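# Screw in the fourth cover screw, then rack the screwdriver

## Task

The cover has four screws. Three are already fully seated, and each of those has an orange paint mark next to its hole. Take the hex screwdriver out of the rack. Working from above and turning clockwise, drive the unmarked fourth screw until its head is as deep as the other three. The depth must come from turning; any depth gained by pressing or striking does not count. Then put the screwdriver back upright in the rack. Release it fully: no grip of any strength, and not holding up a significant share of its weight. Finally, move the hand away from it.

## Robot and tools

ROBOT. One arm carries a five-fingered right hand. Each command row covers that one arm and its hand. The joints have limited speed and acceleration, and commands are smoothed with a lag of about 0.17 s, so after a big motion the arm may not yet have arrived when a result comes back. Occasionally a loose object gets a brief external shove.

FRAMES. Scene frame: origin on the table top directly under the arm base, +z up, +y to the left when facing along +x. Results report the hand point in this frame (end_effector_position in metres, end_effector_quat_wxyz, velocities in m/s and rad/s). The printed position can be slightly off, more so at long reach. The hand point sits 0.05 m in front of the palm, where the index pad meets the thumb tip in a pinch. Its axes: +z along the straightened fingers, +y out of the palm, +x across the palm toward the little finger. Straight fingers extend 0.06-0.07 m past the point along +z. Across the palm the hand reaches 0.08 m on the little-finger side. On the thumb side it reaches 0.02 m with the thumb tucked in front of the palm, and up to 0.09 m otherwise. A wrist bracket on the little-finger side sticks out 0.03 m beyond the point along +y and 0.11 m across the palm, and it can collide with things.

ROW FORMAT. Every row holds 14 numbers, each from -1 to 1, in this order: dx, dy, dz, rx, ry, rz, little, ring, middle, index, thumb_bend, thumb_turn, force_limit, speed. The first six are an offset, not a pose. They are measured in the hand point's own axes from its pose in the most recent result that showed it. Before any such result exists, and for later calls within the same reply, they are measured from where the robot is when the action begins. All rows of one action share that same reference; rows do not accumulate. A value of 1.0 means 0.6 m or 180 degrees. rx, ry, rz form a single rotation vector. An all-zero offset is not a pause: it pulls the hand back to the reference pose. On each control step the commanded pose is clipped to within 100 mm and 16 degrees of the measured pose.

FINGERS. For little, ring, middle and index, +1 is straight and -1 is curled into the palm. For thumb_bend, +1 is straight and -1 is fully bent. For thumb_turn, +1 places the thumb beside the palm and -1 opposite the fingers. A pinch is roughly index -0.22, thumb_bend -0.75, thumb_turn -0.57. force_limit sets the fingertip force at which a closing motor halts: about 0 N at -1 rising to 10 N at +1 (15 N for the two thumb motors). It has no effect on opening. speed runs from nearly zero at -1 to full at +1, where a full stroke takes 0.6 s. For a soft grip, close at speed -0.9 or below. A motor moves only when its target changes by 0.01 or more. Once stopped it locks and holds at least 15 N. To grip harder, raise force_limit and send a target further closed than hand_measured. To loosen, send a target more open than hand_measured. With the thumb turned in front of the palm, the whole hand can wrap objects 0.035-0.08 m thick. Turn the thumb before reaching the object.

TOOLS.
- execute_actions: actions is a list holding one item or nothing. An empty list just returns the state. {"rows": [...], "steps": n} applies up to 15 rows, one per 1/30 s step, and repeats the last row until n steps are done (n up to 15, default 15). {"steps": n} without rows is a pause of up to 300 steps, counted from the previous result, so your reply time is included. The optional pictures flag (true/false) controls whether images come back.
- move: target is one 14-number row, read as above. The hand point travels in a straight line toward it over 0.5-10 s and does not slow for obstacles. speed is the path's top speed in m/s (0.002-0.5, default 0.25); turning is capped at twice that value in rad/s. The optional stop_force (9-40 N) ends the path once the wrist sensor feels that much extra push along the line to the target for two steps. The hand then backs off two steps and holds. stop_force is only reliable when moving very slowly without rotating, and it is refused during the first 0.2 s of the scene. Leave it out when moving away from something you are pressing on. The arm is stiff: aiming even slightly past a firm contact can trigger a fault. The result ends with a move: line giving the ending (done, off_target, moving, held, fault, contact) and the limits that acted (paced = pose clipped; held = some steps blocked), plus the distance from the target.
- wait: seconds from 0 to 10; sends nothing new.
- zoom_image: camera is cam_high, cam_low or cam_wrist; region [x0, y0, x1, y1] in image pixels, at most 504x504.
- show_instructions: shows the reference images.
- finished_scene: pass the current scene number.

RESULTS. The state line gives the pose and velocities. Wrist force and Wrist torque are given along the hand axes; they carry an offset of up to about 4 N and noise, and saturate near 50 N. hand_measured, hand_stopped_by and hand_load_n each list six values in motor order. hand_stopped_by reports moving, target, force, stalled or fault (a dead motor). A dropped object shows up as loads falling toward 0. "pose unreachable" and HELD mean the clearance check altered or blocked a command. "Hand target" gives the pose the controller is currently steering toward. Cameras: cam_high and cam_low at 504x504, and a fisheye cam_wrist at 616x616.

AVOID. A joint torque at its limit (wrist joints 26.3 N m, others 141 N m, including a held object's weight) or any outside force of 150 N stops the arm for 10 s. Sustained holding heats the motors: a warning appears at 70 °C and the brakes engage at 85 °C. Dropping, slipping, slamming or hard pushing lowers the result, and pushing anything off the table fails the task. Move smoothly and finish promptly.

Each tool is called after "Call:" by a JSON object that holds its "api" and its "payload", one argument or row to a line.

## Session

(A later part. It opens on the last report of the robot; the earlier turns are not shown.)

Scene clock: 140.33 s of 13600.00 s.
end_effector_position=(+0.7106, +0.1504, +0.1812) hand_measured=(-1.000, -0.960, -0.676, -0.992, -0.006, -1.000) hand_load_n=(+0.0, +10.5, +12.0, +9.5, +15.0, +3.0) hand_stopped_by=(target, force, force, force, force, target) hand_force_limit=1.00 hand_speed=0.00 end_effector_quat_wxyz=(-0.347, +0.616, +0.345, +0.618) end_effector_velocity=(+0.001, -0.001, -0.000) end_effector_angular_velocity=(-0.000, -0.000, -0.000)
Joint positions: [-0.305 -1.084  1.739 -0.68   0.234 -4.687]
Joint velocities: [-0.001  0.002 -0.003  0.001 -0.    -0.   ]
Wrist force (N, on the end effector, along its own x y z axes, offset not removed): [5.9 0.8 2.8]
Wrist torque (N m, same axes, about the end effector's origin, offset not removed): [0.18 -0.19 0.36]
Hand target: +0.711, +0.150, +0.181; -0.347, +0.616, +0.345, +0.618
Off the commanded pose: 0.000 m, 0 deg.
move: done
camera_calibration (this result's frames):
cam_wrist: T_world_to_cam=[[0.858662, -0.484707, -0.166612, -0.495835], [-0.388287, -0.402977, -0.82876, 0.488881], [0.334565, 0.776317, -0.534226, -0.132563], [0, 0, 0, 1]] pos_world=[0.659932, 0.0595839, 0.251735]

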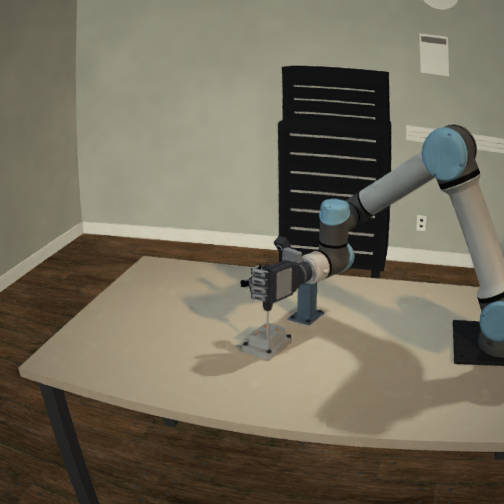

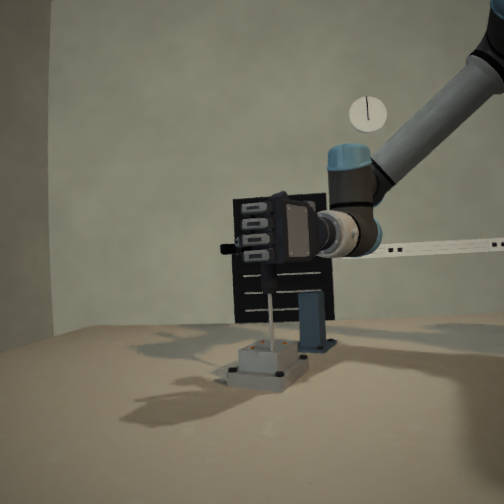

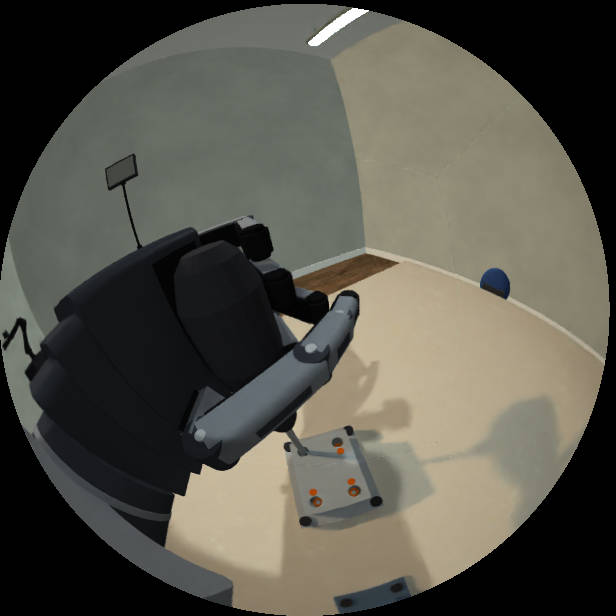

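Call:
{"api": "move", "payload": {
  "target": [-0.0003,0.0267,-0.0302,-0.1294,0,0,-1,-1,-1,-1,-1,-1,1,0],
  "speed": 0.5
}}

Call:
{"api": "move", "payload": {
  "target": [-0.0006,0.0267,-0.0302,-0.1294,0,0,-1,-1,-1,-1,-1,-1,1,0],
  "speed": 0.5
}}

Call:
{"api": "move", "payload": {
  "target": [-0.001,0.0267,-0.0302,-0.1294,0,0,-1,-1,-1,-1,-1,-1,1,0],
  "speed": 0.5
}}

Call:
{"api": "move", "payload": {
  "target": [0.0015,-0.001,-0.0025,0,0,0,-0.6,-0.6,-0.3,-0.6,0.3,-1,1,0.5],
  "speed": 0.03
}}

Call:
{"api": "move", "payload": {
  "target": [0,-0.0568,0.0199,0.194,0,0,-0.6,-0.6,-0.3,-0.6,0.3,-1,1,0.5],
  "speed": 0.5
}}

Call:
{"api": "move", "payload": {
  "target": [0,-0.0568,0.0199,0.194,0,0,-0.6,-0.6,-0.3,-0.6,0.3,-1,1,0.5],
  "speed": 0.5
}}

Call:
{"api": "move", "payload": {
  "target": [-0.0005,0.004,0,0,0,0,-1,-1,-1,-1,-1,-1,1,0],
  "speed": 0.03
}}

Call:
{"api": "move", "payload": {
  "target": [-0.0003,0.0267,-0.0302,-0.1294,0,0,-1,-1,-1,-1,-1,-1,1,0],
  "speed": 0.5
}}

Call:
{"api": "move", "payload": {
  "target": [-0.0006,0.0267,-0.0302,-0.1294,0,0,-1,-1,-1,-1,-1,-1,1,0],
  "speed": 0.5
}}

Call:
{"api": "move", "payload": {
  "target": [-0.001,0.0267,-0.0302,-0.1294,0,0,-1,-1,-1,-1,-1,-1,1,0],
  "speed": 0.5
}}

Call:
{"api": "move", "payload": {
  "target": [0.0015,-0.001,-0.0025,0,0,0,-0.6,-0.6,-0.3,-0.6,0.3,-1,1,0.5],
  "speed": 0.03
}}

Call:
{"api": "move", "payload": {
  "target": [0,-0.0568,0.0199,0.194,0,0,-0.6,-0.6,-0.3,-0.6,0.3,-1,1,0.5],
  "speed": 0.5
}}

Call:
{"api": "move", "payload": {
  "target": [0,-0.0568,0.0199,0.194,0,0,-0.6,-0.6,-0.3,-0.6,0.3,-1,1,0.5],
  "speed": 0.5
}}

Call:
{"api": "move", "payload": {
  "target": [-0.0005,0.004,0,0,0,0,-1,-1,-1,-1,-1,-1,1,0],
  "speed": 0.03
}}

Call:
{"api": "zoom_image", "payload": {
  "camera": "cam_low",
  "region": [240,270,300,330]
}}

Scene clock: 145.77 s of 13600.00 s.
end_effector_position=(+0.7148, +0.1267, +0.1810) hand_measured=(-1.000, -0.960, -0.676, -0.992, -0.006, -1.000) hand_load_n=(+0.0, +9.0, +12.0, +9.5, +15.0, +3.0) hand_stopped_by=(target, force, force, force, force, target) hand_force_limit=1.00 hand_speed=0.00 end_effector_quat_wxyz=(-0.216, +0.673, +0.214, +0.675) end_effector_velocity=(+0.001, +0.000, +0.000) end_effector_angular_velocity=(+0.001, -0.001, -0.013)
Joint positions: [-0.209 -1.184  1.898 -0.722  0.734 -4.704]
Joint velocities: [ 0.006 -0.001  0.002 -0.003  0.02   0.001]
Wrist force (N, on the end effector, along its own x y z axes, offset not removed): [2.8 2.3 2.3]
Wrist torque (N m, same axes, about the end effector's origin, offset not removed): [0.40 0.10 0.23]
Hand target: +0.715, +0.127, +0.181; -0.215, +0.673, +0.213, +0.675
Off the commanded pose: 0.000 m, 0 deg.
After step 90, 1.27 s passed at rest.
move: done
camera_calibration (this result's frames):
cam_wrist: T_world_to_cam=[[0.598323, -0.783375, -0.168323, -0.286721], [-0.516592, -0.216564, -0.828392, 0.548843], [0.612489, 0.5826, -0.53426, -0.289776], [0, 0, 0, 1]] pos_world=[0.632564, 0.0630728, 0.251579]

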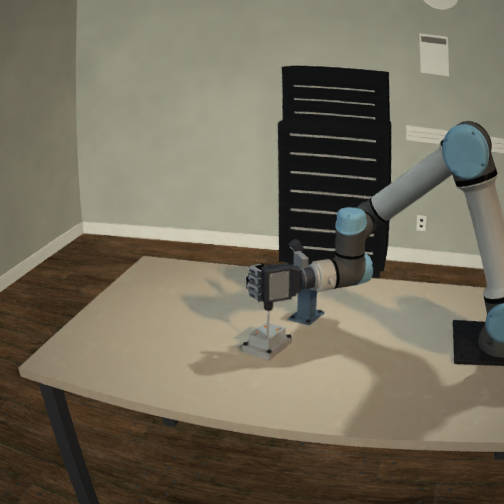

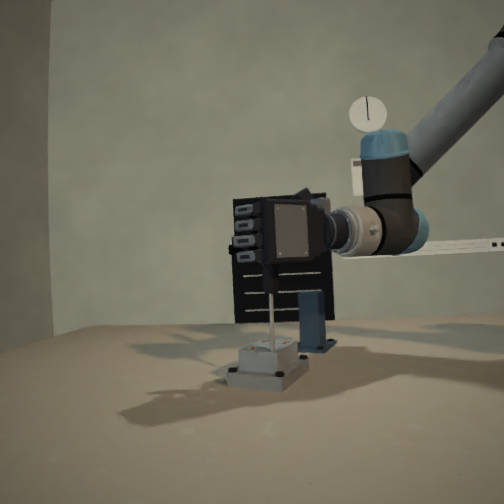

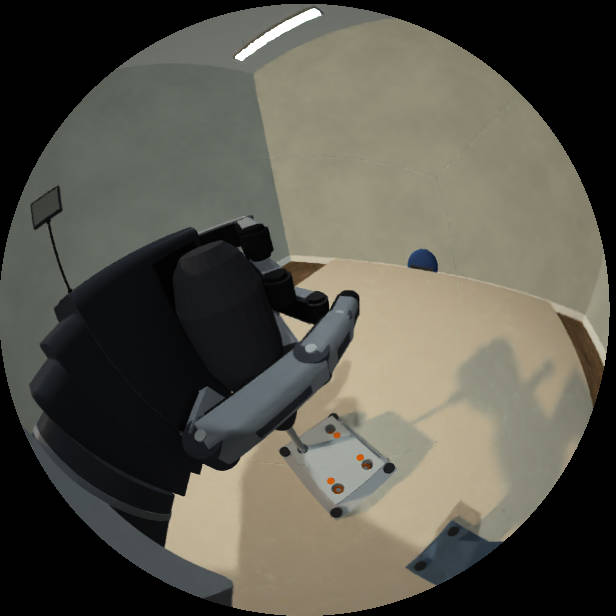

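Scene clock: 146.93 s of 13600.00 s.
end_effector_position=(+0.7093, +0.1034, +0.1806) hand_measured=(-1.000, -0.960, -0.676, -0.992, -0.006, -1.000) hand_load_n=(+0.0, +8.0, +12.0, +9.0, +15.0, +3.5) hand_stopped_by=(target, force, force, force, force, target) hand_force_limit=1.00 hand_speed=0.00 end_effector_quat_wxyz=(-0.077, +0.702, +0.074, +0.704) end_effector_velocity=(+0.001, -0.000, +0.000) end_effector_angular_velocity=(-0.000, -0.000, -0.017)
Joint positions: [-0.044 -1.206  1.932 -0.73   1.303 -4.706]
Joint velocities: [ 0.009  0.003 -0.005  0.002  0.025 -0.   ]
Wrist force (N, on the end effector, along its own x y z axes, offset not removed): [2.7 0.4 2.4]
Wrist torque (N m, same axes, about the end effector's origin, offset not removed): [0.11 0.00 0.26]
Hand target: +0.709, +0.103, +0.181; -0.076, +0.702, +0.073, +0.704
Off the commanded pose: 0.000 m, 0 deg.
move: done
camera_calibration (this result's frames):
cam_wrist: T_world_to_cam=[[0.241642, -0.955371, -0.169929, -0.0307834], [-0.56109, 0.00531095, -0.827738, 0.549091], [0.791699, 0.295362, -0.534765, -0.370357], [0, 0, 0, 1]] pos_world=[0.60874, 0.0770638, 0.251219]

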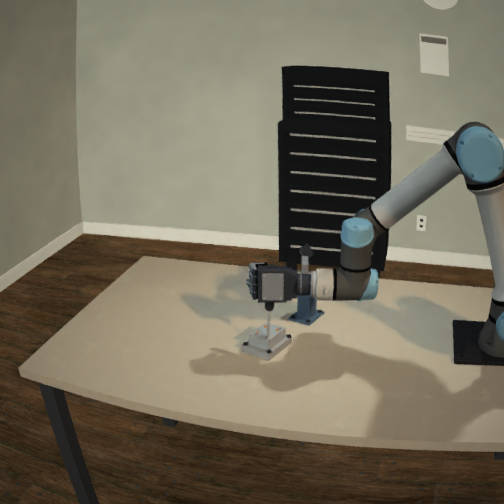

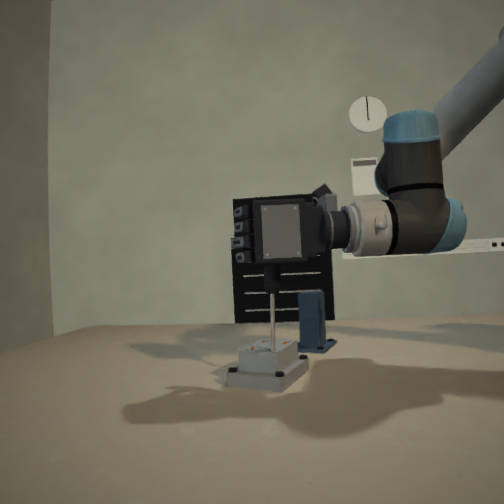

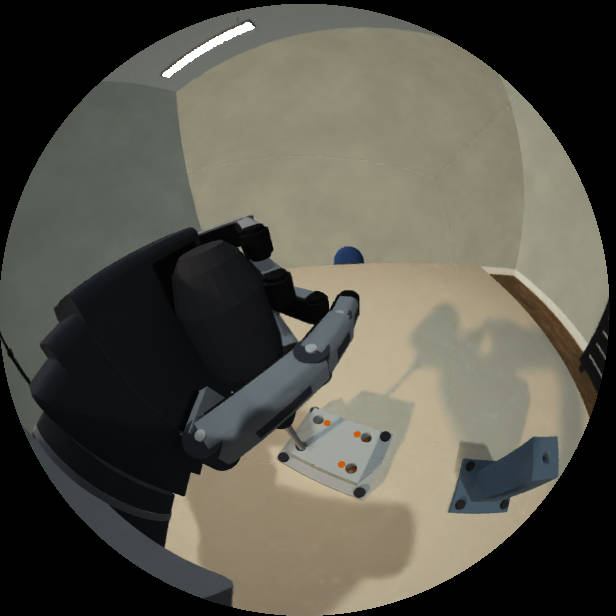

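Scene clock: 148.10 s of 13600.00 s.
end_effector_position=(+0.6950, +0.0840, +0.1798) hand_measured=(-1.000, -0.960, -0.676, -0.992, -0.006, -1.000) hand_load_n=(+0.0, +8.5, +12.0, +7.0, +15.0, +3.0) hand_stopped_by=(target, force, force, force, force, target) hand_force_limit=1.00 hand_speed=0.00 end_effector_quat_wxyz=(+0.066, +0.703, -0.069, +0.705) end_effector_velocity=(+0.000, -0.001, -0.000) end_effector_angular_velocity=(-0.000, +0.001, -0.016)
Joint positions: [ 0.131 -1.14   1.83  -0.692  1.883 -4.707]
Joint velocities: [ 0.006  0.006 -0.009  0.005  0.023 -0.   ]
Wrist force (N, on the end effector, along its own x y z axes, offset not removed): [5.7 1.3 1.4]
Wrist torque (N m, same axes, about the end effector's origin, offset not removed): [0.25 -0.20 0.37]
Hand target: +0.695, +0.084, +0.180; +0.067, +0.703, -0.070, +0.705
Off the commanded pose: 0.000 m, 0 deg.
move: done
camera_calibration (this result's frames):
cam_wrist: T_world_to_cam=[[-0.153885, -0.973163, -0.171094, 0.230666], [-0.514701, 0.226758, -0.82684, 0.489565], [0.843447, -0.0391761, -0.535783, -0.361422], [0, 0, 0, 1]] pos_world=[0.592316, 0.0993037, 0.250614]

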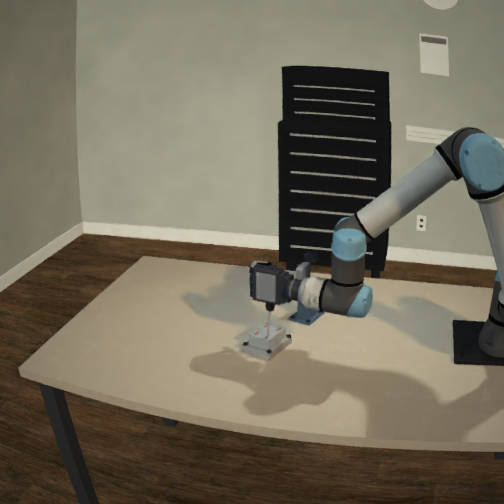

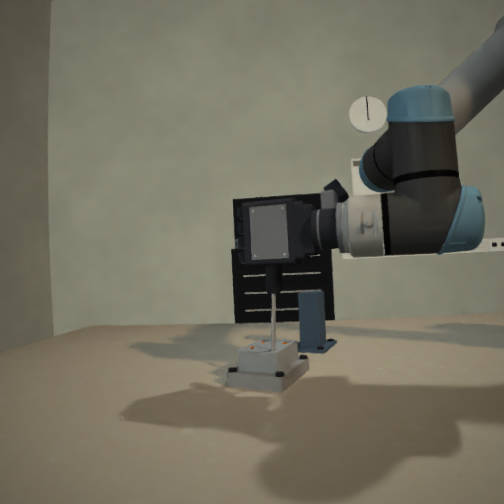

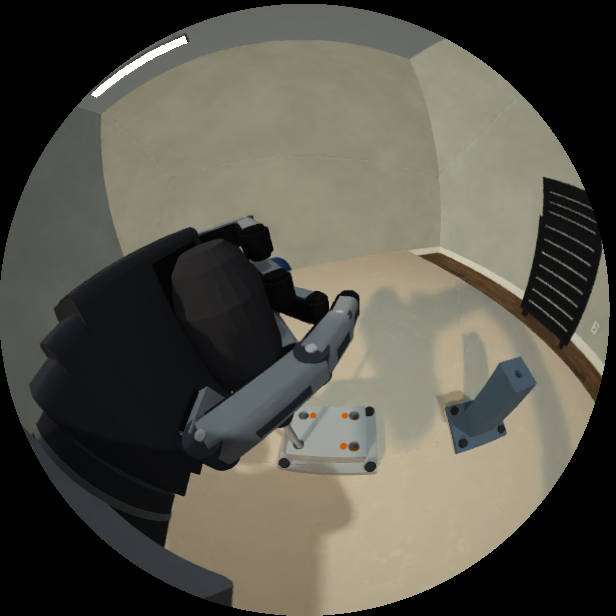

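Scene clock: 148.80 s of 13600.00 s.
end_effector_position=(+0.6938, +0.0848, +0.1807) hand_measured=(-0.600, -0.600, -0.300, -0.600, +0.300, -1.000) hand_load_n=(+0.0, +0.0, +0.0, +0.0, +0.0, +0.0) hand_stopped_by=(target, target, target, target, target, target) hand_force_limit=1.00 hand_speed=0.50 end_effector_quat_wxyz=(+0.066, +0.703, -0.069, +0.705) end_effector_velocity=(-0.001, +0.001, +0.001) end_effector_angular_velocity=(+0.000, -0.000, -0.000)
Joint positions: [ 0.133 -1.143  1.832 -0.691  1.885 -4.707]
Joint velocities: [ 0.001 -0.002  0.001  0.001  0.001  0.   ]
Wrist force (N, on the end effector, along its own x y z axes, offset not removed): [-0.7 3.3 -0.1]
Wrist torque (N m, same axes, about the end effector's origin, offset not removed): [0.60 0.07 0.09]
Hand target: +0.694, +0.085, +0.181; +0.066, +0.703, -0.069, +0.705
Off the commanded pose: 0.000 m, 0 deg.
move: done
camera_calibration (this result's frames):
cam_wrist: T_world_to_cam=[[-0.153886, -0.973162, -0.1711, 0.231417], [-0.514687, 0.226762, -0.826847, 0.489423], [0.843455, -0.0391775, -0.535769, -0.359871], [0, 0, 0, 1]] pos_world=[0.591047, 0.100125, 0.251466]

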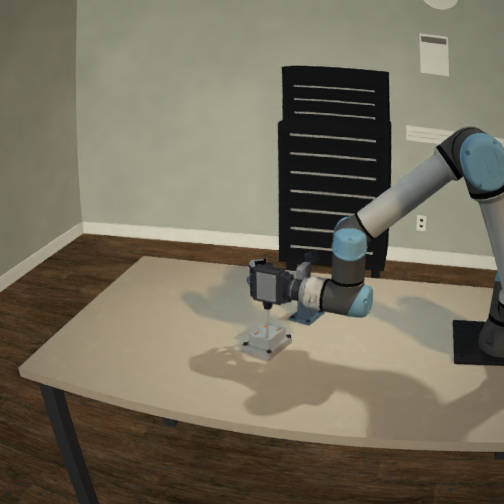

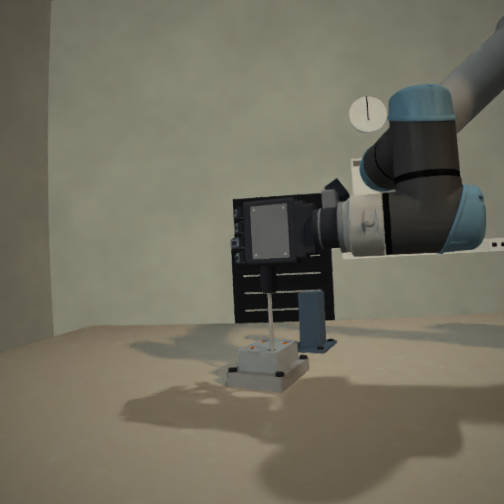

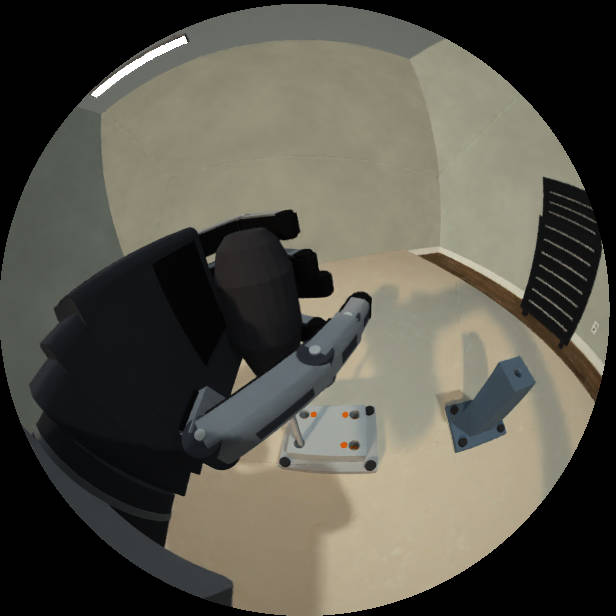

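Scene clock: 150.20 s of 13600.00 s.
end_effector_position=(+0.7117, +0.1159, +0.1808) hand_measured=(-0.600, -0.600, -0.300, -0.600, +0.300, -1.000) hand_load_n=(+0.0, +0.0, +0.0, +0.0, +0.0, +0.0) hand_stopped_by=(target, target, target, target, target, target) hand_force_limit=1.00 hand_speed=0.50 end_effector_quat_wxyz=(-0.147, +0.691, +0.145, +0.693) end_effector_velocity=(+0.001, +0.001, -0.000) end_effector_angular_velocity=(+0.000, -0.000, +0.015)
Joint positions: [-0.131 -1.209  1.937 -0.733  1.013 -4.705]
Joint velocities: [-0.007  0.002 -0.003 -0.    -0.022  0.001]
Wrist force (N, on the end effector, along its own x y z axes, offset not removed): [-0.3 1.9 0.5]
Wrist torque (N m, same axes, about the end effector's origin, offset not removed): [0.38 0.03 0.01]
Hand target: +0.712, +0.116, +0.181; -0.148, +0.691, +0.145, +0.693
Off the commanded pose: 0.000 m, 0 deg.
move: done
camera_calibration (this result's frames):
cam_wrist: T_world_to_cam=[[0.429537, -0.887076, -0.169098, -0.161124], [-0.549914, -0.10841, -0.828156, 0.555867], [0.716305, 0.448713, -0.534381, -0.339976], [0, 0, 0, 1]] pos_world=[0.618414, 0.0698836, 0.251422]

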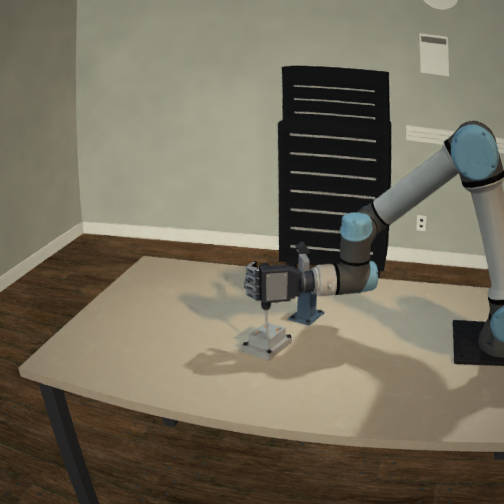

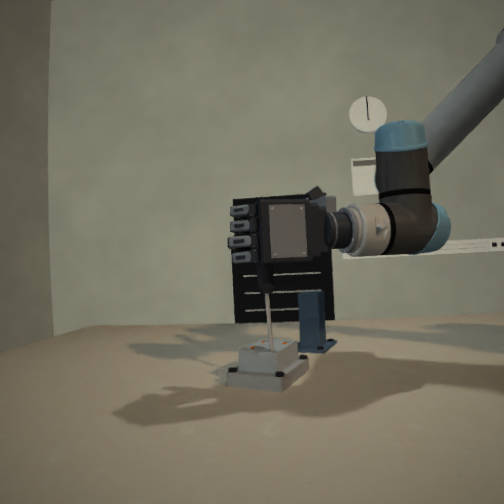

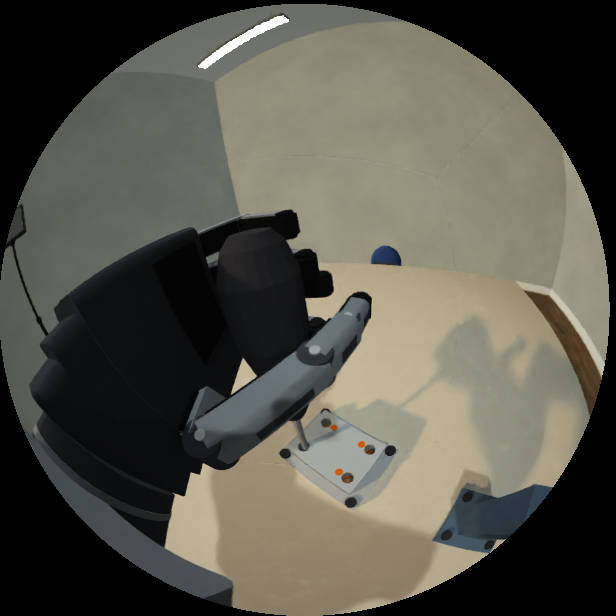

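Scene clock: 151.57 s of 13600.00 s.
end_effector_position=(+0.7086, +0.1516, +0.1808) hand_measured=(-0.600, -0.600, -0.300, -0.600, +0.300, -1.000) hand_load_n=(+0.0, +0.0, +0.0, +0.0, +0.0, +0.0) hand_stopped_by=(target, target, target, target, target, target) hand_force_limit=1.00 hand_speed=0.50 end_effector_quat_wxyz=(-0.347, +0.615, +0.345, +0.618) end_effector_velocity=(+0.000, +0.002, +0.000) end_effector_angular_velocity=(-0.003, +0.001, +0.018)
Joint positions: [-0.304 -1.087  1.746 -0.686  0.233 -4.685]
Joint velocities: [-0.     0.008 -0.016  0.018 -0.018 -0.01 ]
Wrist force (N, on the end effector, along its own x y z axes, offset not removed): [0.1 2.5 2.5]
Wrist torque (N m, same axes, about the end effector's origin, offset not removed): [0.25 -0.03 0.09]
Hand target: +0.709, +0.152, +0.181; -0.348, +0.615, +0.346, +0.617
Off the commanded pose: 0.000 m, 0 deg.
move: done
camera_calibration (this result's frames):
cam_wrist: T_world_to_cam=[[0.859402, -0.483395, -0.166605, -0.494347], [-0.387535, -0.403267, -0.828971, 0.487838], [0.333534, 0.776984, -0.533901, -0.132422], [0, 0, 0, 1]] pos_world=[0.658065, 0.0606533, 0.251343]

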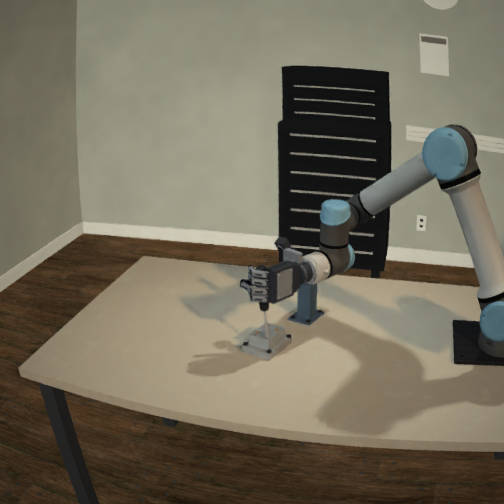

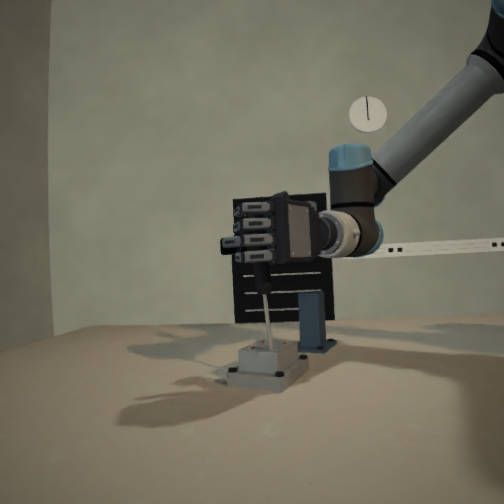

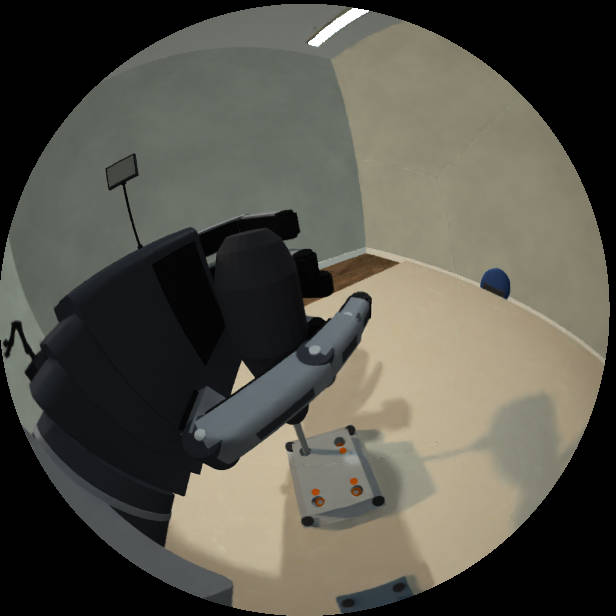

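Scene clock: 152.27 s of 13600.00 s.
end_effector_position=(+0.7105, +0.1504, +0.1806) hand_measured=(-1.000, -0.958, -0.676, -0.994, -0.006, -1.000) hand_load_n=(+0.0, +10.0, +12.0, +9.5, +15.0, +2.5) hand_stopped_by=(target, force, force, force, force, target) hand_force_limit=1.00 hand_speed=0.00 end_effector_quat_wxyz=(-0.347, +0.615, +0.345, +0.618) end_effector_velocity=(+0.001, -0.001, -0.000) end_effector_angular_velocity=(+0.000, +0.001, +0.000)
Joint positions: [-0.305 -1.083  1.74  -0.684  0.232 -4.685]
Joint velocities: [-0.     0.003 -0.004  0.002 -0.001  0.   ]
Wrist force (N, on the end effector, along its own x y z axes, offset not removed): [8.6 1.9 1.3]
Wrist torque (N m, same axes, about the end effector's origin, offset not removed): [0.32 -0.26 0.34]
Hand target: +0.711, +0.150, +0.181; -0.347, +0.615, +0.345, +0.618
Off the commanded pose: 0.000 m, 0 deg.
move: done
camera_calibration (this result's frames):
cam_wrist: T_world_to_cam=[[0.859415, -0.483396, -0.166538, -0.496637], [-0.387475, -0.403278, -0.828993, 0.487867], [0.333571, 0.776978, -0.533887, -0.132316], [0, 0, 0, 1]] pos_world=[0.65999, 0.05948, 0.251087]

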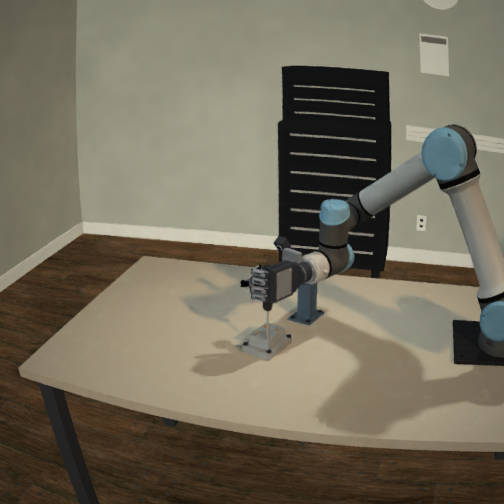

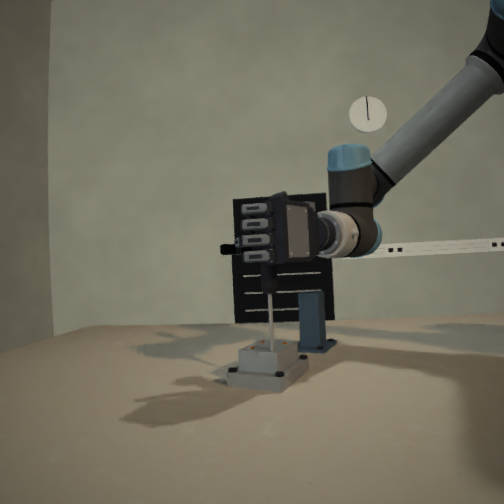

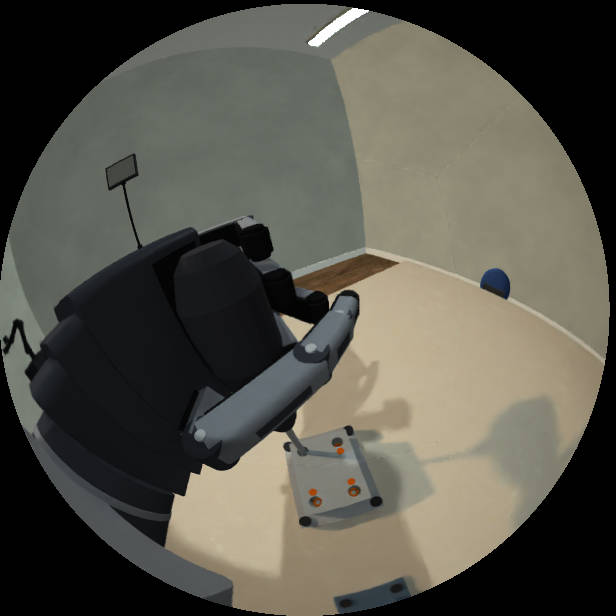

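Scene clock: 153.43 s of 13600.00 s.
end_effector_position=(+0.7148, +0.1267, +0.1804) hand_measured=(-1.000, -0.958, -0.676, -0.994, -0.006, -1.000) hand_load_n=(+0.0, +8.5, +12.0, +10.0, +15.0, +3.0) hand_stopped_by=(target, force, force, force, force, target) hand_force_limit=1.00 hand_speed=0.00 end_effector_quat_wxyz=(-0.217, +0.672, +0.214, +0.675) end_effector_velocity=(+0.001, -0.001, -0.000) end_effector_angular_velocity=(+0.001, +0.000, -0.016)
Joint positions: [-0.21  -1.183  1.898 -0.724  0.732 -4.703]
Joint velocities: [ 0.006 -0.001  0.002 -0.002  0.021  0.001]
Wrist force (N, on the end effector, along its own x y z axes, offset not removed): [5.1 1.4 0.5]
Wrist torque (N m, same axes, about the end effector's origin, offset not removed): [0.26 -0.21 0.27]
Hand target: +0.715, +0.127, +0.180; -0.216, +0.672, +0.213, +0.675
Off the commanded pose: 0.000 m, 0 deg.
move: done
camera_calibration (this result's frames):
cam_wrist: T_world_to_cam=[[0.599512, -0.782446, -0.168414, -0.287764], [-0.51605, -0.217051, -0.828602, 0.548039], [0.611782, 0.583667, -0.533906, -0.289782], [0, 0, 0, 1]] pos_world=[0.632617, 0.0629285, 0.250926]

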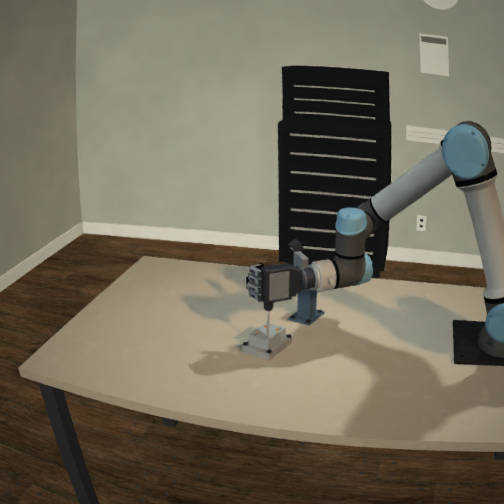

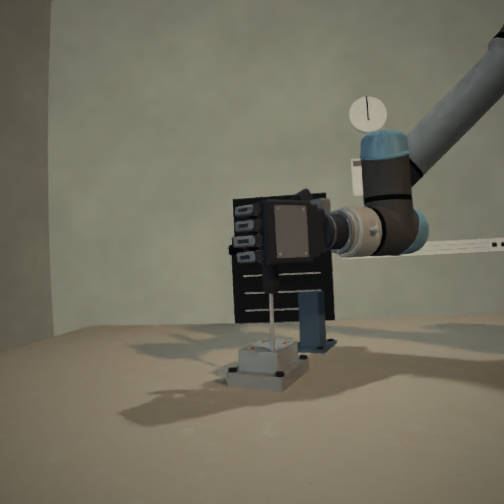

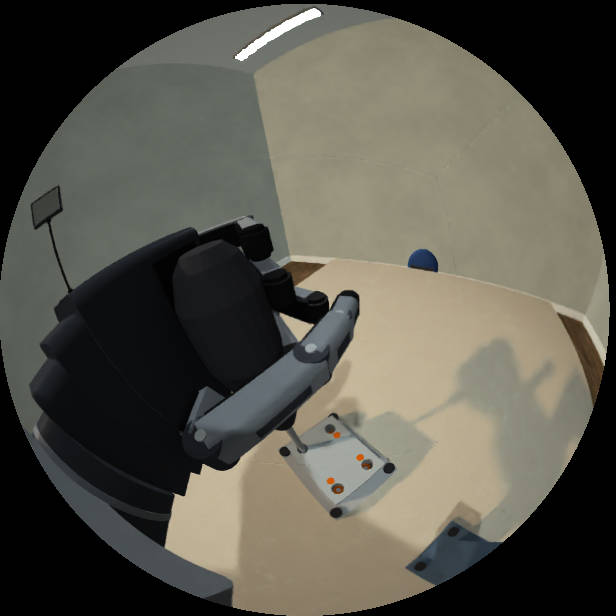

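Scene clock: 154.60 s of 13600.00 s.
end_effector_position=(+0.7093, +0.1033, +0.1800) hand_measured=(-1.000, -0.958, -0.676, -0.994, -0.006, -1.000) hand_load_n=(+0.0, +7.5, +12.0, +9.5, +15.0, +3.0) hand_stopped_by=(target, force, force, force, force, target) hand_force_limit=1.00 hand_speed=0.00 end_effector_quat_wxyz=(-0.077, +0.702, +0.074, +0.704) end_effector_velocity=(+0.001, -0.001, +0.000) end_effector_angular_velocity=(-0.000, -0.001, -0.017)
Joint positions: [-0.045 -1.206  1.933 -0.733  1.301 -4.706]
Joint velocities: [ 0.008  0.003 -0.005  0.001  0.024 -0.   ]
Wrist force (N, on the end effector, along its own x y z axes, offset not removed): [5.3 2.4 3.8]
Wrist torque (N m, same axes, about the end effector's origin, offset not removed): [0.28 -0.34 0.36]
Hand target: +0.709, +0.103, +0.180; -0.076, +0.702, +0.073, +0.704
Off the commanded pose: 0.000 m, 0 deg.
move: done
camera_calibration (this result's frames):
cam_wrist: T_world_to_cam=[[0.243084, -0.954962, -0.170172, -0.0319213], [-0.560871, 0.00475911, -0.82789, 0.548517], [0.791413, 0.296691, -0.534453, -0.370687], [0, 0, 0, 1]] pos_world=[0.608773, 0.0768852, 0.250565]

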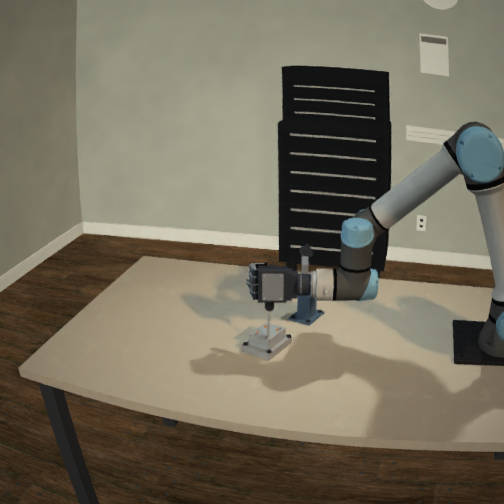

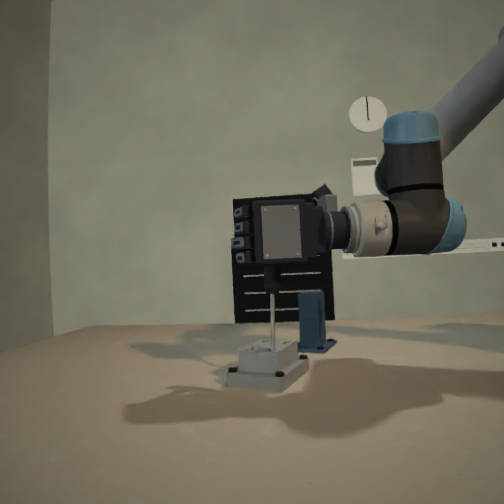

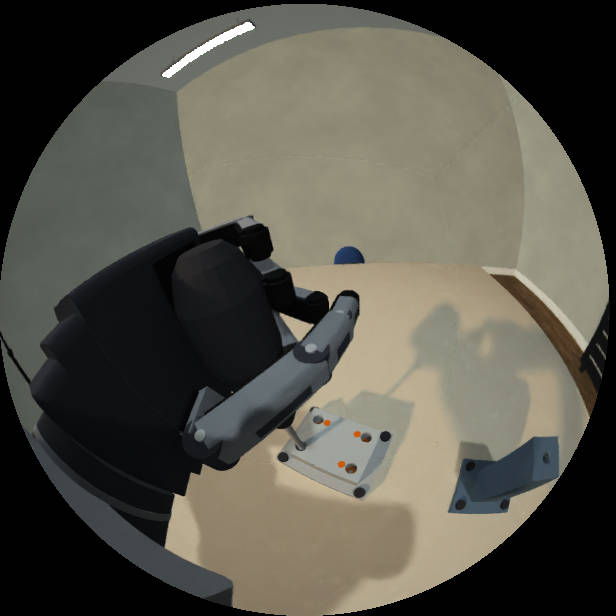

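Scene clock: 155.77 s of 13600.00 s.
end_effector_position=(+0.6951, +0.0840, +0.1792) hand_measured=(-1.000, -0.958, -0.676, -0.994, -0.006, -1.000) hand_load_n=(+0.0, +7.5, +12.0, +7.5, +15.0, +2.5) hand_stopped_by=(target, force, force, force, force, target) hand_force_limit=1.00 hand_speed=0.00 end_effector_quat_wxyz=(+0.065, +0.703, -0.069, +0.705) end_effector_velocity=(+0.000, -0.002, +0.001) end_effector_angular_velocity=(-0.000, +0.000, -0.018)
Joint positions: [ 0.131 -1.14   1.832 -0.694  1.881 -4.706]
Joint velocities: [ 0.005  0.005 -0.01   0.005  0.023 -0.   ]
Wrist force (N, on the end effector, along its own x y z axes, offset not removed): [6.1 2.0 1.7]
Wrist torque (N m, same axes, about the end effector's origin, offset not removed): [0.35 -0.24 0.36]
Hand target: +0.695, +0.084, +0.179; +0.066, +0.703, -0.070, +0.705
Off the commanded pose: 0.000 m, 0 deg.
move: done
camera_calibration (this result's frames):
cam_wrist: T_world_to_cam=[[-0.152416, -0.973331, -0.171452, 0.229594], [-0.514804, 0.226274, -0.826908, 0.4892], [0.84365, -0.0377702, -0.535563, -0.362094], [0, 0, 0, 1]] pos_world=[0.592317, 0.0991014, 0.249963]

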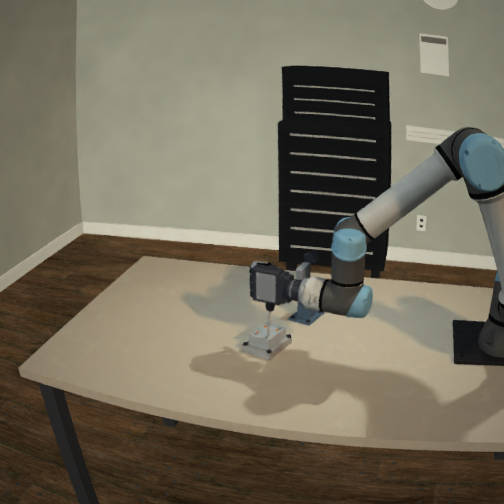

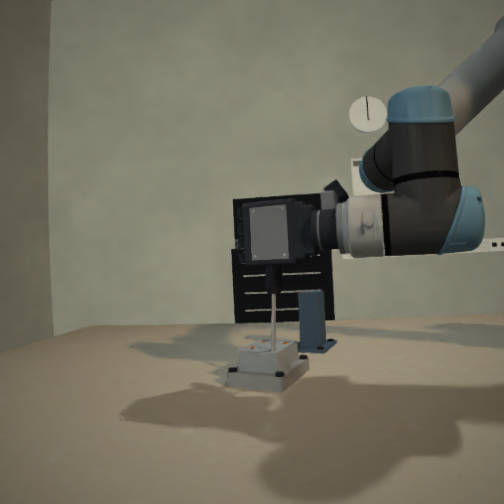

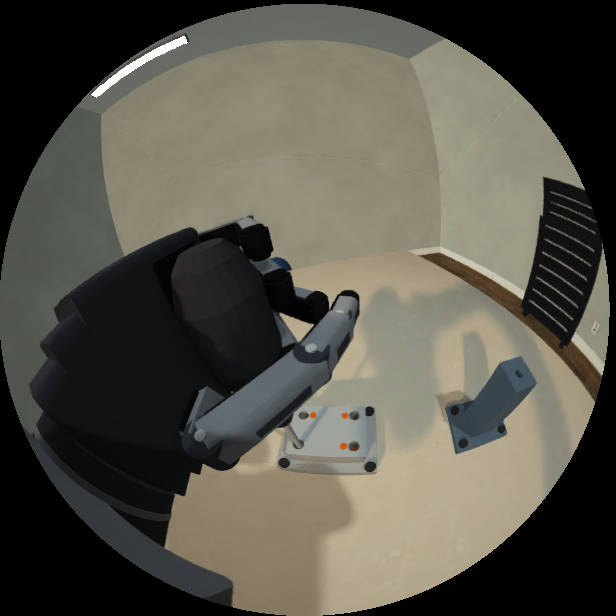

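Scene clock: 156.47 s of 13600.00 s.
end_effector_position=(+0.6938, +0.0848, +0.1801) hand_measured=(-0.600, -0.600, -0.300, -0.600, +0.300, -1.000) hand_load_n=(+0.0, +0.0, +0.0, +0.0, +0.0, +0.0) hand_stopped_by=(target, target, target, target, target, target) hand_force_limit=1.00 hand_speed=0.50 end_effector_quat_wxyz=(+0.065, +0.703, -0.069, +0.705) end_effector_velocity=(-0.001, -0.000, +0.000) end_effector_angular_velocity=(+0.000, -0.000, -0.001)
Joint positions: [ 0.133 -1.143  1.833 -0.693  1.883 -4.706]
Joint velocities: [ 0.    -0.002  0.001  0.     0.002 -0.   ]
Wrist force (N, on the end effector, along its own x y z axes, offset not removed): [0.0 2.7 0.8]
Wrist torque (N m, same axes, about the end effector's origin, offset not removed): [0.48 0.03 0.13]
Hand target: +0.694, +0.085, +0.180; +0.065, +0.703, -0.069, +0.705
Off the commanded pose: 0.000 m, 0 deg.
move: done
camera_calibration (this result's frames):
cam_wrist: T_world_to_cam=[[-0.152416, -0.97333, -0.171458, 0.230345], [-0.51479, 0.226279, -0.826915, 0.489058], [0.843659, -0.0377703, -0.535549, -0.360543], [0, 0, 0, 1]] pos_world=[0.591046, 0.099921, 0.250815]

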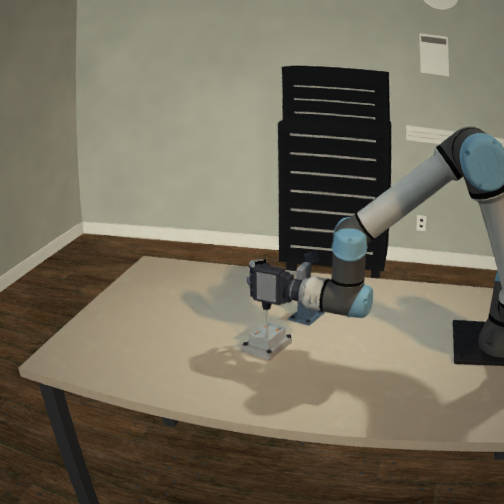

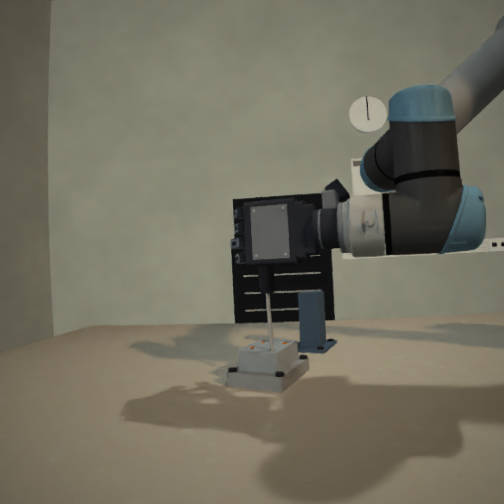

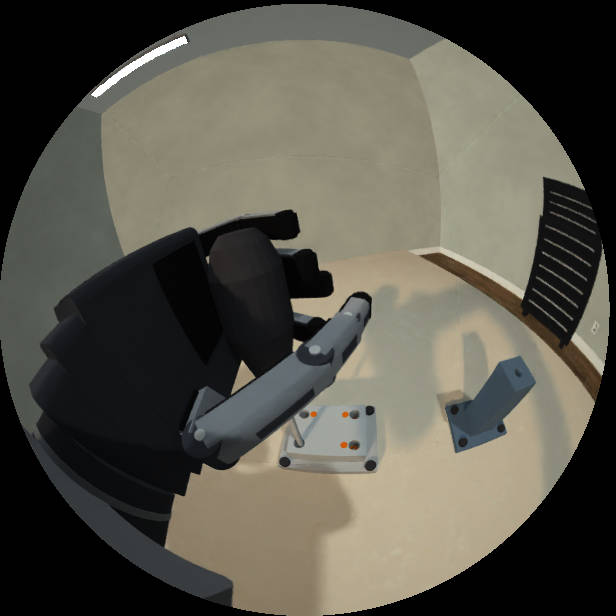

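Scene clock: 157.87 s of 13600.00 s.
end_effector_position=(+0.7117, +0.1159, +0.1802) hand_measured=(-0.600, -0.600, -0.300, -0.600, +0.300, -1.000) hand_load_n=(+0.0, +0.0, +0.0, +0.0, +0.0, +0.0) hand_stopped_by=(target, target, target, target, target, target) hand_force_limit=1.00 hand_speed=0.50 end_effector_quat_wxyz=(-0.148, +0.691, +0.145, +0.693) end_effector_velocity=(+0.001, +0.001, -0.000) end_effector_angular_velocity=(+0.001, +0.000, +0.017)
Joint positions: [-0.132 -1.208  1.937 -0.736  1.011 -4.705]
Joint velocities: [-0.007  0.003 -0.004  0.001 -0.023  0.001]
Wrist force (N, on the end effector, along its own x y z axes, offset not removed): [1.8 3.3 0.4]
Wrist torque (N m, same axes, about the end effector's origin, offset not removed): [0.55 -0.27 0.32]
Hand target: +0.712, +0.116, +0.180; -0.149, +0.690, +0.146, +0.693
Off the commanded pose: 0.000 m, 0 deg.
move: done
camera_calibration (this result's frames):
cam_wrist: T_world_to_cam=[[0.43088, -0.886392, -0.169268, -0.162235], [-0.549527, -0.108945, -0.828342, 0.555177], [0.715795, 0.449933, -0.534039, -0.340138], [0, 0, 0, 1]] pos_world=[0.618458, 0.0697193, 0.250769]

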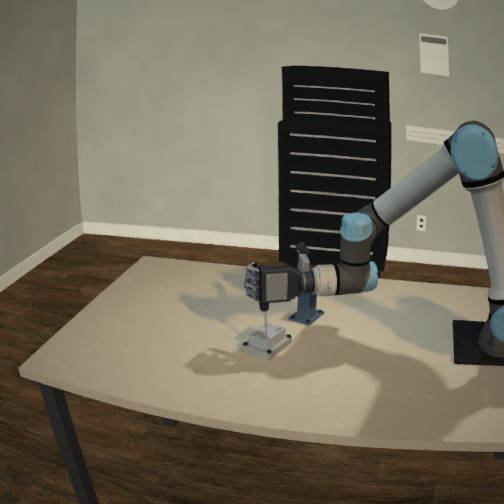

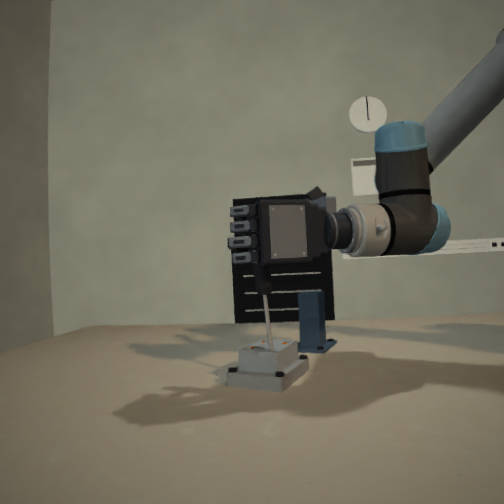

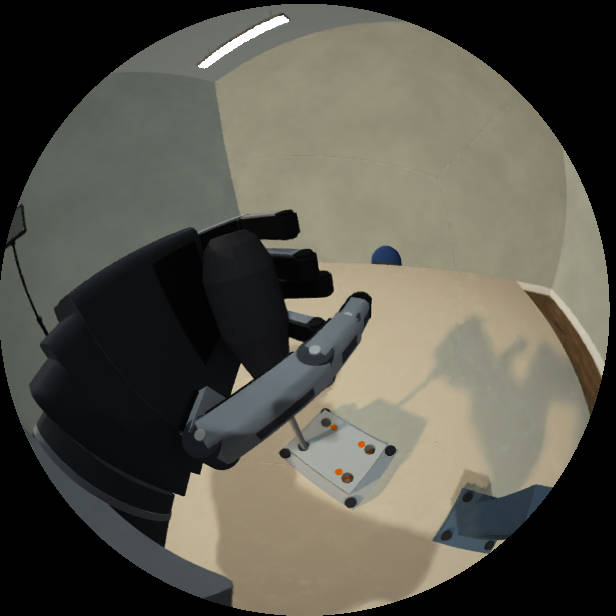

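Scene clock: 159.23 s of 13600.00 s.
end_effector_position=(+0.7085, +0.1516, +0.1802) hand_measured=(-0.600, -0.600, -0.300, -0.600, +0.300, -1.000) hand_load_n=(+0.0, +0.0, +0.0, +0.0, +0.0, +0.0) hand_stopped_by=(target, target, target, target, target, target) hand_force_limit=1.00 hand_speed=0.50 end_effector_quat_wxyz=(-0.348, +0.615, +0.346, +0.618) end_effector_velocity=(+0.000, +0.002, +0.000) end_effector_angular_velocity=(-0.003, +0.000, +0.017)
Joint positions: [-0.304 -1.086  1.746 -0.689  0.231 -4.684]
Joint velocities: [-0.     0.008 -0.015  0.016 -0.018 -0.01 ]
Wrist force (N, on the end effector, along its own x y z axes, offset not removed): [0.6 2.4 2.2]
Wrist torque (N m, same axes, about the end effector's origin, offset not removed): [0.31 -0.13 0.15]
Hand target: +0.709, +0.152, +0.180; -0.348, +0.615, +0.346, +0.617
Off the commanded pose: 0.000 m, 0 deg.
move: done
camera_calibration (this result's frames):
cam_wrist: T_world_to_cam=[[0.860151, -0.482084, -0.166538, -0.495146], [-0.386733, -0.403574, -0.829196, 0.486831], [0.332531, 0.77764, -0.533573, -0.132166], [0, 0, 0, 1]] pos_world=[0.658123, 0.060548, 0.250698]

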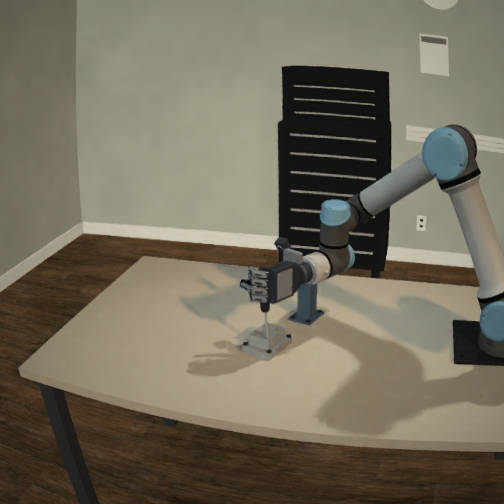

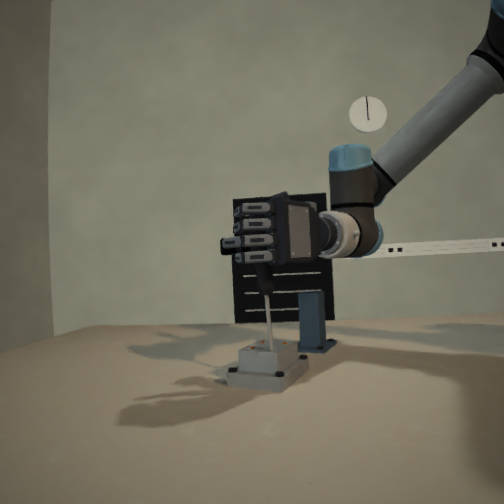

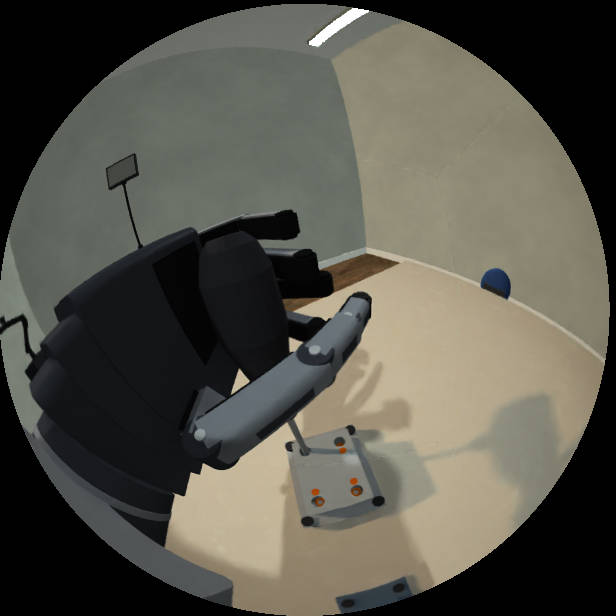

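Scene clock: 159.93 s of 13600.00 s.
end_effector_position=(+0.7104, +0.1504, +0.1800) hand_measured=(-1.000, -0.958, -0.676, -0.994, -0.006, -1.000) hand_load_n=(+0.0, +10.0, +12.0, +9.5, +15.0, +2.0) hand_stopped_by=(target, force, force, force, force, target) hand_force_limit=1.00 hand_speed=0.00 end_effector_quat_wxyz=(-0.348, +0.615, +0.346, +0.618) end_effector_velocity=(+0.001, -0.001, -0.000) end_effector_angular_velocity=(+0.000, +0.000, -0.001)
Joint positions: [-0.306 -1.082  1.74  -0.688  0.23  -4.683]
Joint velocities: [-0.001  0.002 -0.003  0.001 -0.     0.   ]
Wrist force (N, on the end effector, along its own x y z axes, offset not removed): [10.2 2.4 1.0]
Wrist torque (N m, same axes, about the end effector's origin, offset not removed): [0.41 -0.49 0.52]
Hand target: +0.711, +0.150, +0.180; -0.348, +0.615, +0.346, +0.618
Off the commanded pose: 0.000 m, 0 deg.
move: done
camera_calibration (this result's frames):
cam_wrist: T_world_to_cam=[[0.860164, -0.482085, -0.166469, -0.497437], [-0.386672, -0.403586, -0.829218, 0.486859], [0.332569, 0.777633, -0.533559, -0.132061], [0, 0, 0, 1]] pos_world=[0.660051, 0.0593769, 0.250442]

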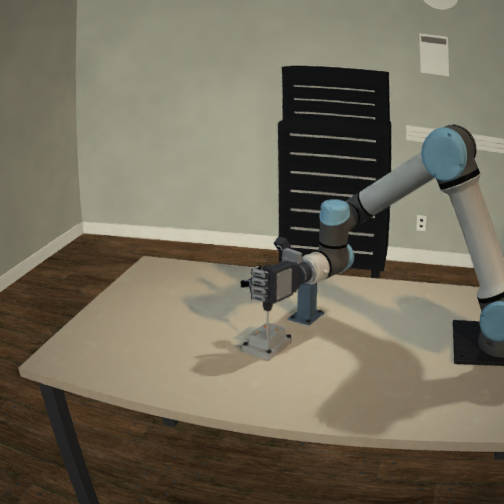

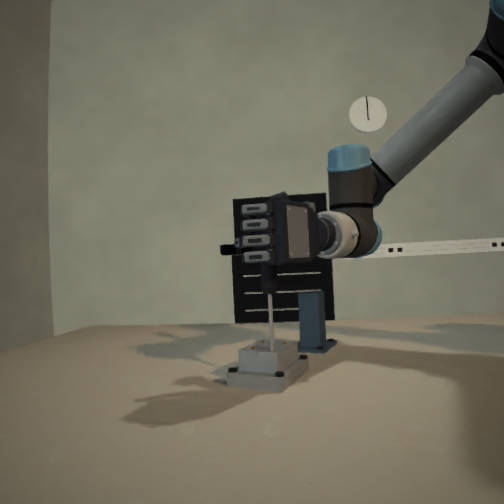

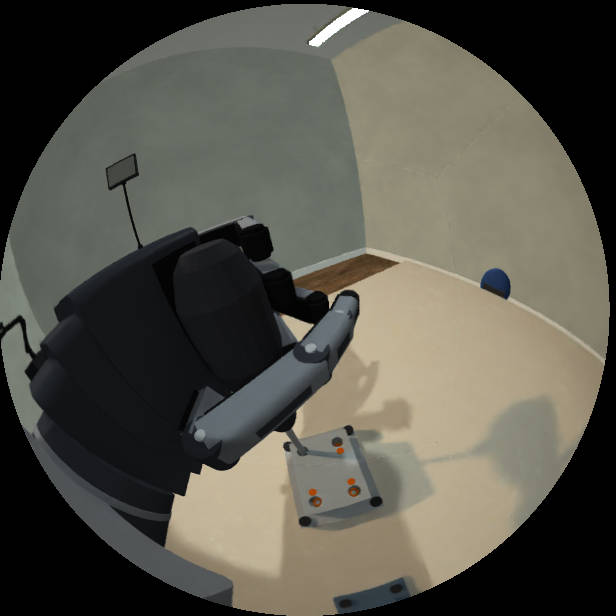

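Region (240, 270, 300, 330) of cam_low's 504x504 image, scaled by 8.400, with more detail than that image has.

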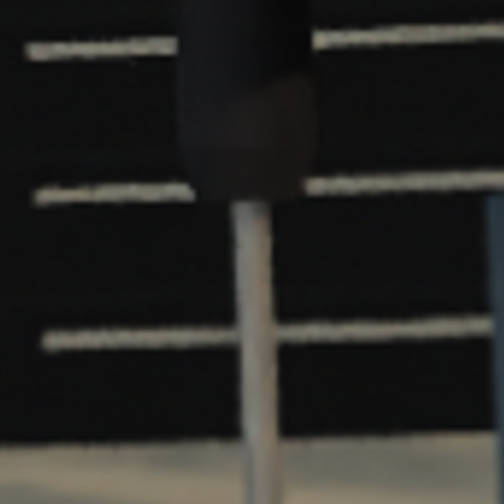

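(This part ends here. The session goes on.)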